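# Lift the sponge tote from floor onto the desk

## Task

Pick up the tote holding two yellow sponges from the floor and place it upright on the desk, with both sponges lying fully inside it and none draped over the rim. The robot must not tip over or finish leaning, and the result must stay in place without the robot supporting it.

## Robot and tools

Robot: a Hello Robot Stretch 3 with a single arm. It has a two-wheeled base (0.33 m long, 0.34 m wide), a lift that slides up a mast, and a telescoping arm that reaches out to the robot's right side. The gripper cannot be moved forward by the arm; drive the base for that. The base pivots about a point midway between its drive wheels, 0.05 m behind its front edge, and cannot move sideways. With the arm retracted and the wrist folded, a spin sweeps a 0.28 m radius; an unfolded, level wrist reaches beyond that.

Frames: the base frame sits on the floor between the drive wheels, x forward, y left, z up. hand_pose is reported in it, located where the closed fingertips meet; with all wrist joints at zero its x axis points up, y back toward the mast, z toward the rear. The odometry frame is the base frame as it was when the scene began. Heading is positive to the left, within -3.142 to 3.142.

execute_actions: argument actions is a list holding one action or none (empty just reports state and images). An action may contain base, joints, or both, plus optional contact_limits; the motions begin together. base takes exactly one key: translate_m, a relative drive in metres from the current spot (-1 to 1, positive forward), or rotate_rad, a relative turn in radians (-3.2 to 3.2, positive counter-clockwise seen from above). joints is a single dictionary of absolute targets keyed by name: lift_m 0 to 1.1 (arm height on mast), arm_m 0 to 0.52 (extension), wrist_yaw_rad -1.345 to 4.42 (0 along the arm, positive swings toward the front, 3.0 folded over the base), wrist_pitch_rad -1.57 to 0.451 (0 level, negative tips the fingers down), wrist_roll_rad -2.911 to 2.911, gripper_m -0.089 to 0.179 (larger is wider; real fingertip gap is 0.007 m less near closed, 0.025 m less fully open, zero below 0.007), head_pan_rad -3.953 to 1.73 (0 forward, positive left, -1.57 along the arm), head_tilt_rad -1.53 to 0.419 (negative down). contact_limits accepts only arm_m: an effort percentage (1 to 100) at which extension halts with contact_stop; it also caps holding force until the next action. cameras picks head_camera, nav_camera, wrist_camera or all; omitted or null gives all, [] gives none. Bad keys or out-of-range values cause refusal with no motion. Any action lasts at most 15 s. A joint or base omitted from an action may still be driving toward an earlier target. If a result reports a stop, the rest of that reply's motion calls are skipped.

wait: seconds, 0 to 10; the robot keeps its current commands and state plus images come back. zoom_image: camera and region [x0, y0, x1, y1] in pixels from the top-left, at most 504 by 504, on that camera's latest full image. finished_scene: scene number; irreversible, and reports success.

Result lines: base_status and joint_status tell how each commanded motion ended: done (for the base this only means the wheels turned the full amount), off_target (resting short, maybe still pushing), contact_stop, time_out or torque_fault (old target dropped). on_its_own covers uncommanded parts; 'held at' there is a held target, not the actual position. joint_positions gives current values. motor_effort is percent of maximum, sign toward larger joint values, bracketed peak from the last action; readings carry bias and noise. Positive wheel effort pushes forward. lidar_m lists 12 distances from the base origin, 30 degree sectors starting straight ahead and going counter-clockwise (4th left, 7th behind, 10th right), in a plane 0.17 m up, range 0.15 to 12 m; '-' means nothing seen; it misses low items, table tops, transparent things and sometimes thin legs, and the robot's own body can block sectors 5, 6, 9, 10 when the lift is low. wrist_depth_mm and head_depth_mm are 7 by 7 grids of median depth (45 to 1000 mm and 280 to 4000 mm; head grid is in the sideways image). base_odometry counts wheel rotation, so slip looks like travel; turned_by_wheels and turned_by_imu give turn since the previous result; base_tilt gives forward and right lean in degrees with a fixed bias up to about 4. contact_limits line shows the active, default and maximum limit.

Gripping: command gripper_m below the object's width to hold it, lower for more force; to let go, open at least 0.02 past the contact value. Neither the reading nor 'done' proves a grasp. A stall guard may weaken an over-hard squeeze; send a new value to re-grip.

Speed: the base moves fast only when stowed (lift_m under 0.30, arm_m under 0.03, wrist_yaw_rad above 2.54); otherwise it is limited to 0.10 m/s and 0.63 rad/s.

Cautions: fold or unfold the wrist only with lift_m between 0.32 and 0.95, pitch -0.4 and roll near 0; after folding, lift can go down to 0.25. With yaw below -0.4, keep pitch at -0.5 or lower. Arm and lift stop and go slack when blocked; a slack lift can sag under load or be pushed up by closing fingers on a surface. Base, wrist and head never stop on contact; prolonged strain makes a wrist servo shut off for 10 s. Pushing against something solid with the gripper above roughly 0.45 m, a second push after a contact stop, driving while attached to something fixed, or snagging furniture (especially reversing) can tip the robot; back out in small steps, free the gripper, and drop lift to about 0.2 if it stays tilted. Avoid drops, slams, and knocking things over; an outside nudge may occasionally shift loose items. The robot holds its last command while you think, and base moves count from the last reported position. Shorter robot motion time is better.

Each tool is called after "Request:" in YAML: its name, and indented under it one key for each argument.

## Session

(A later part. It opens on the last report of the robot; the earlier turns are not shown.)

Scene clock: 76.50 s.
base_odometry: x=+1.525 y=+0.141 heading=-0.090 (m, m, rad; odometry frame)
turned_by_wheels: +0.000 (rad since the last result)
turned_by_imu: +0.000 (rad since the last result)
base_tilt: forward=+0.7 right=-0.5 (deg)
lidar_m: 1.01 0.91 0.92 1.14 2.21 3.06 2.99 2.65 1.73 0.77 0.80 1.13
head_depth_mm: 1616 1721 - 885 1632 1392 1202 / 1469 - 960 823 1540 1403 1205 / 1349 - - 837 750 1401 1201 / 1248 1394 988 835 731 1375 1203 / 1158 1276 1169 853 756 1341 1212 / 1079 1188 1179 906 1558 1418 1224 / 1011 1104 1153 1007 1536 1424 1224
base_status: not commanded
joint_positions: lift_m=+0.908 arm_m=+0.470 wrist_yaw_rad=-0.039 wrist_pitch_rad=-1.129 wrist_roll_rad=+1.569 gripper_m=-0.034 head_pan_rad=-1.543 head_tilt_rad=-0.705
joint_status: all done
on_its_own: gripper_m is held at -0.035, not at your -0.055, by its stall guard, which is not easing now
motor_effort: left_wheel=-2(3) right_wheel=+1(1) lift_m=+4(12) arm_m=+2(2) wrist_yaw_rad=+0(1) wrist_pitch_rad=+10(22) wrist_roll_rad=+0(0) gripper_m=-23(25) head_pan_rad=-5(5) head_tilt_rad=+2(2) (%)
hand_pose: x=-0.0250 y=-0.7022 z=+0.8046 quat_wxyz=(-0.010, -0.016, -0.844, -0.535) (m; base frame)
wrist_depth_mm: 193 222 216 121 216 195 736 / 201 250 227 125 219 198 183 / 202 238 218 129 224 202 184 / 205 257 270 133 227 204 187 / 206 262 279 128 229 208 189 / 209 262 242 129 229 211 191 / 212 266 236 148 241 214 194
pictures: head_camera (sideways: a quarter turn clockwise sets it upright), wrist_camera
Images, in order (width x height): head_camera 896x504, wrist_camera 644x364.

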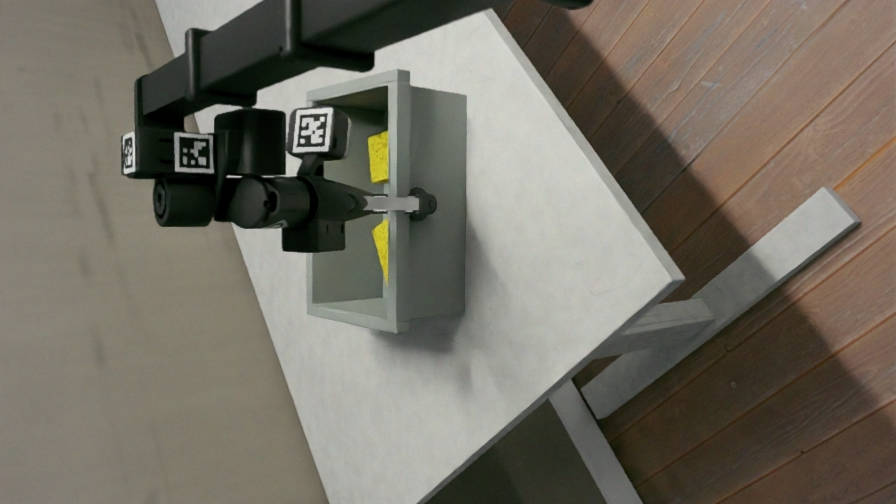

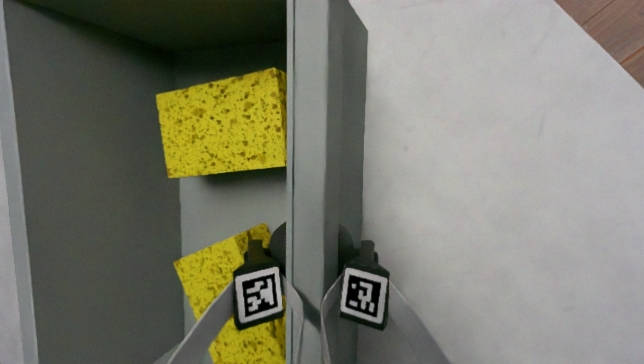

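The tote is resting on the desk now, so I'll release it and lift the gripper away.

Request:
execute_actions:
  actions:
    - {"joints":{"gripper_m":0.085}}
  cameras: ["wrist_camera"]

Request:
execute_actions:
  actions:
    - {"joints":{"lift_m":1.0}}
  cameras: ["wrist_camera","head_camera"]

Scene clock: 78.87 s.
base_odometry: x=+1.525 y=+0.141 heading=-0.090 (m, m, rad; odometry frame)
turned_by_wheels: +0.000 (rad since the last result)
turned_by_imu: +0.000 (rad since the last result)
base_tilt: forward=+0.6 right=-0.5 (deg)
lidar_m: 1.02 0.91 0.92 1.14 2.21 3.07 3.00 2.65 1.73 0.77 0.80 1.13
head_depth_mm: 1608 1715 - 887 1624 1397 1207 / 1470 - 962 826 1536 1399 1202 / 1350 - - 830 751 1410 1206 / 1245 1383 988 832 733 1371 1202 / 1158 1275 1173 854 756 1348 1216 / 1077 1187 1182 905 1555 1423 1225 / 1015 1103 1147 1010 1530 1423 1229
base_status: not commanded
joint_positions: lift_m=+0.908 arm_m=+0.470 wrist_yaw_rad=-0.039 wrist_pitch_rad=-1.118 wrist_roll_rad=+1.569 gripper_m=+0.085 head_pan_rad=-1.543 head_tilt_rad=-0.705
joint_status: all done
motor_effort: left_wheel=-2(3) right_wheel=+1(1) lift_m=+9(9) arm_m=+2(2) wrist_yaw_rad=+0(0) wrist_pitch_rad=+4(10) wrist_roll_rad=+0(0) gripper_m=+1(93) head_pan_rad=-5(4) head_tilt_rad=+3(2) (%)
hand_pose: x=-0.0251 y=-0.7049 z=+0.8054 quat_wxyz=(-0.009, -0.017, -0.847, -0.531) (m; base frame)
wrist_depth_mm: 195 218 215 120 217 195 723 / 203 250 260 122 218 199 181 / 205 243 224 124 222 199 182 / 205 258 271 128 226 202 184 / 210 259 280 130 227 205 187 / 216 251 234 132 - 210 191 / 224 273 239 136 239 210 193
pictures: wrist_camera
Images, in order (width x height): wrist_camera 644x364.

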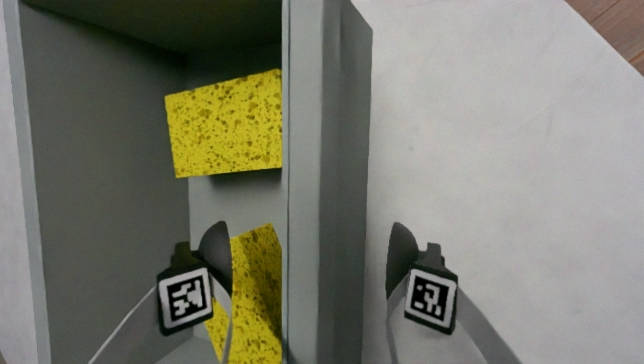

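Scene clock: 80.53 s.
base_odometry: x=+1.525 y=+0.141 heading=-0.090 (m, m, rad; odometry frame)
turned_by_wheels: +0.000 (rad since the last result)
turned_by_imu: +0.000 (rad since the last result)
base_tilt: forward=+0.5 right=-0.5 (deg)
lidar_m: 1.01 0.92 0.92 1.14 2.22 3.07 3.00 2.65 1.73 0.77 0.80 1.13
head_depth_mm: - 1513 1143 887 1652 1389 1198 / - 1618 1059 824 1533 1407 1209 / - - 956 832 751 1403 1200 / 1250 1355 989 834 731 1366 1206 / 1160 1282 1169 856 754 1337 1214 / 1080 1187 1186 908 1552 1409 1224 / 1012 1104 1152 1008 1532 1424 1226
base_status: not commanded
joint_positions: lift_m=+0.999 arm_m=+0.470 wrist_yaw_rad=-0.039 wrist_pitch_rad=-1.117 wrist_roll_rad=+1.569 gripper_m=+0.085 head_pan_rad=-1.543 head_tilt_rad=-0.705
joint_status: all done
motor_effort: left_wheel=-2(2) right_wheel=+1(1) lift_m=+40(41) arm_m=+2(2) wrist_yaw_rad=+0(1) wrist_pitch_rad=+4(4) wrist_roll_rad=+0(0) gripper_m=+1(1) head_pan_rad=-5(5) head_tilt_rad=+3(3) (%)
hand_pose: x=-0.0251 y=-0.7050 z=+0.8970 quat_wxyz=(-0.009, -0.017, -0.848, -0.530) (m; base frame)
wrist_depth_mm: 506 442 252 214 291 285 813 / 521 443 326 327 297 277 822 / 537 459 327 298 302 280 265 / 563 464 355 346 305 286 258 / 573 487 343 328 309 290 263 / 592 519 394 325 - 295 266 / 565 503 317 307 329 294 271
pictures: head_camera (sideways: a quarter turn clockwise sets it upright), wrist_camera
Images, in order (width x height): head_camera 896x504, wrist_camera 644x364.

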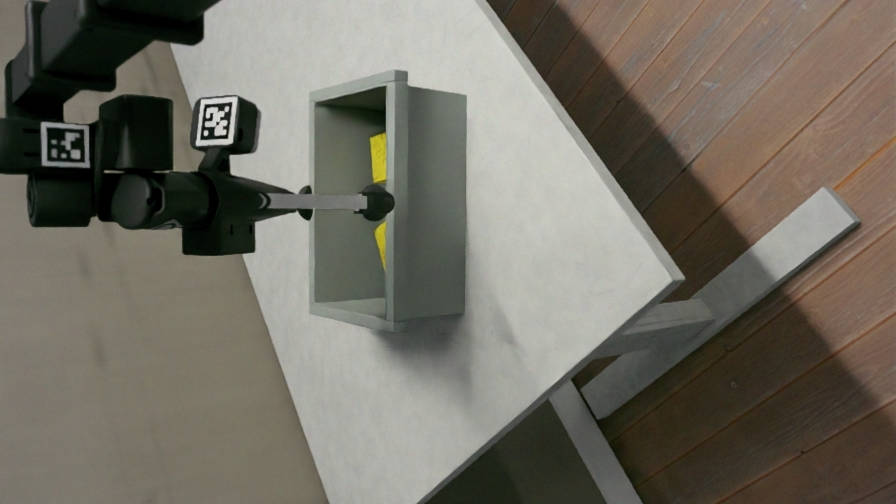

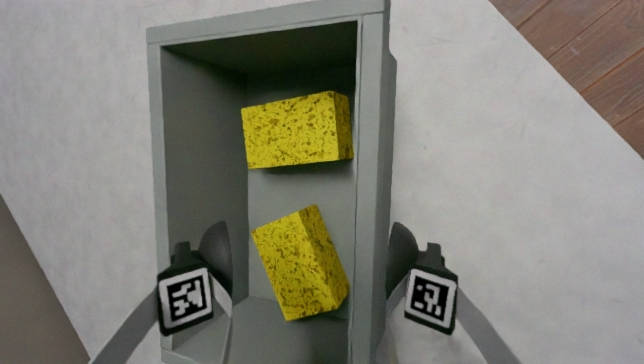

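Request:
finished_scene:
  scene: 2

The scene is finished: the task was done.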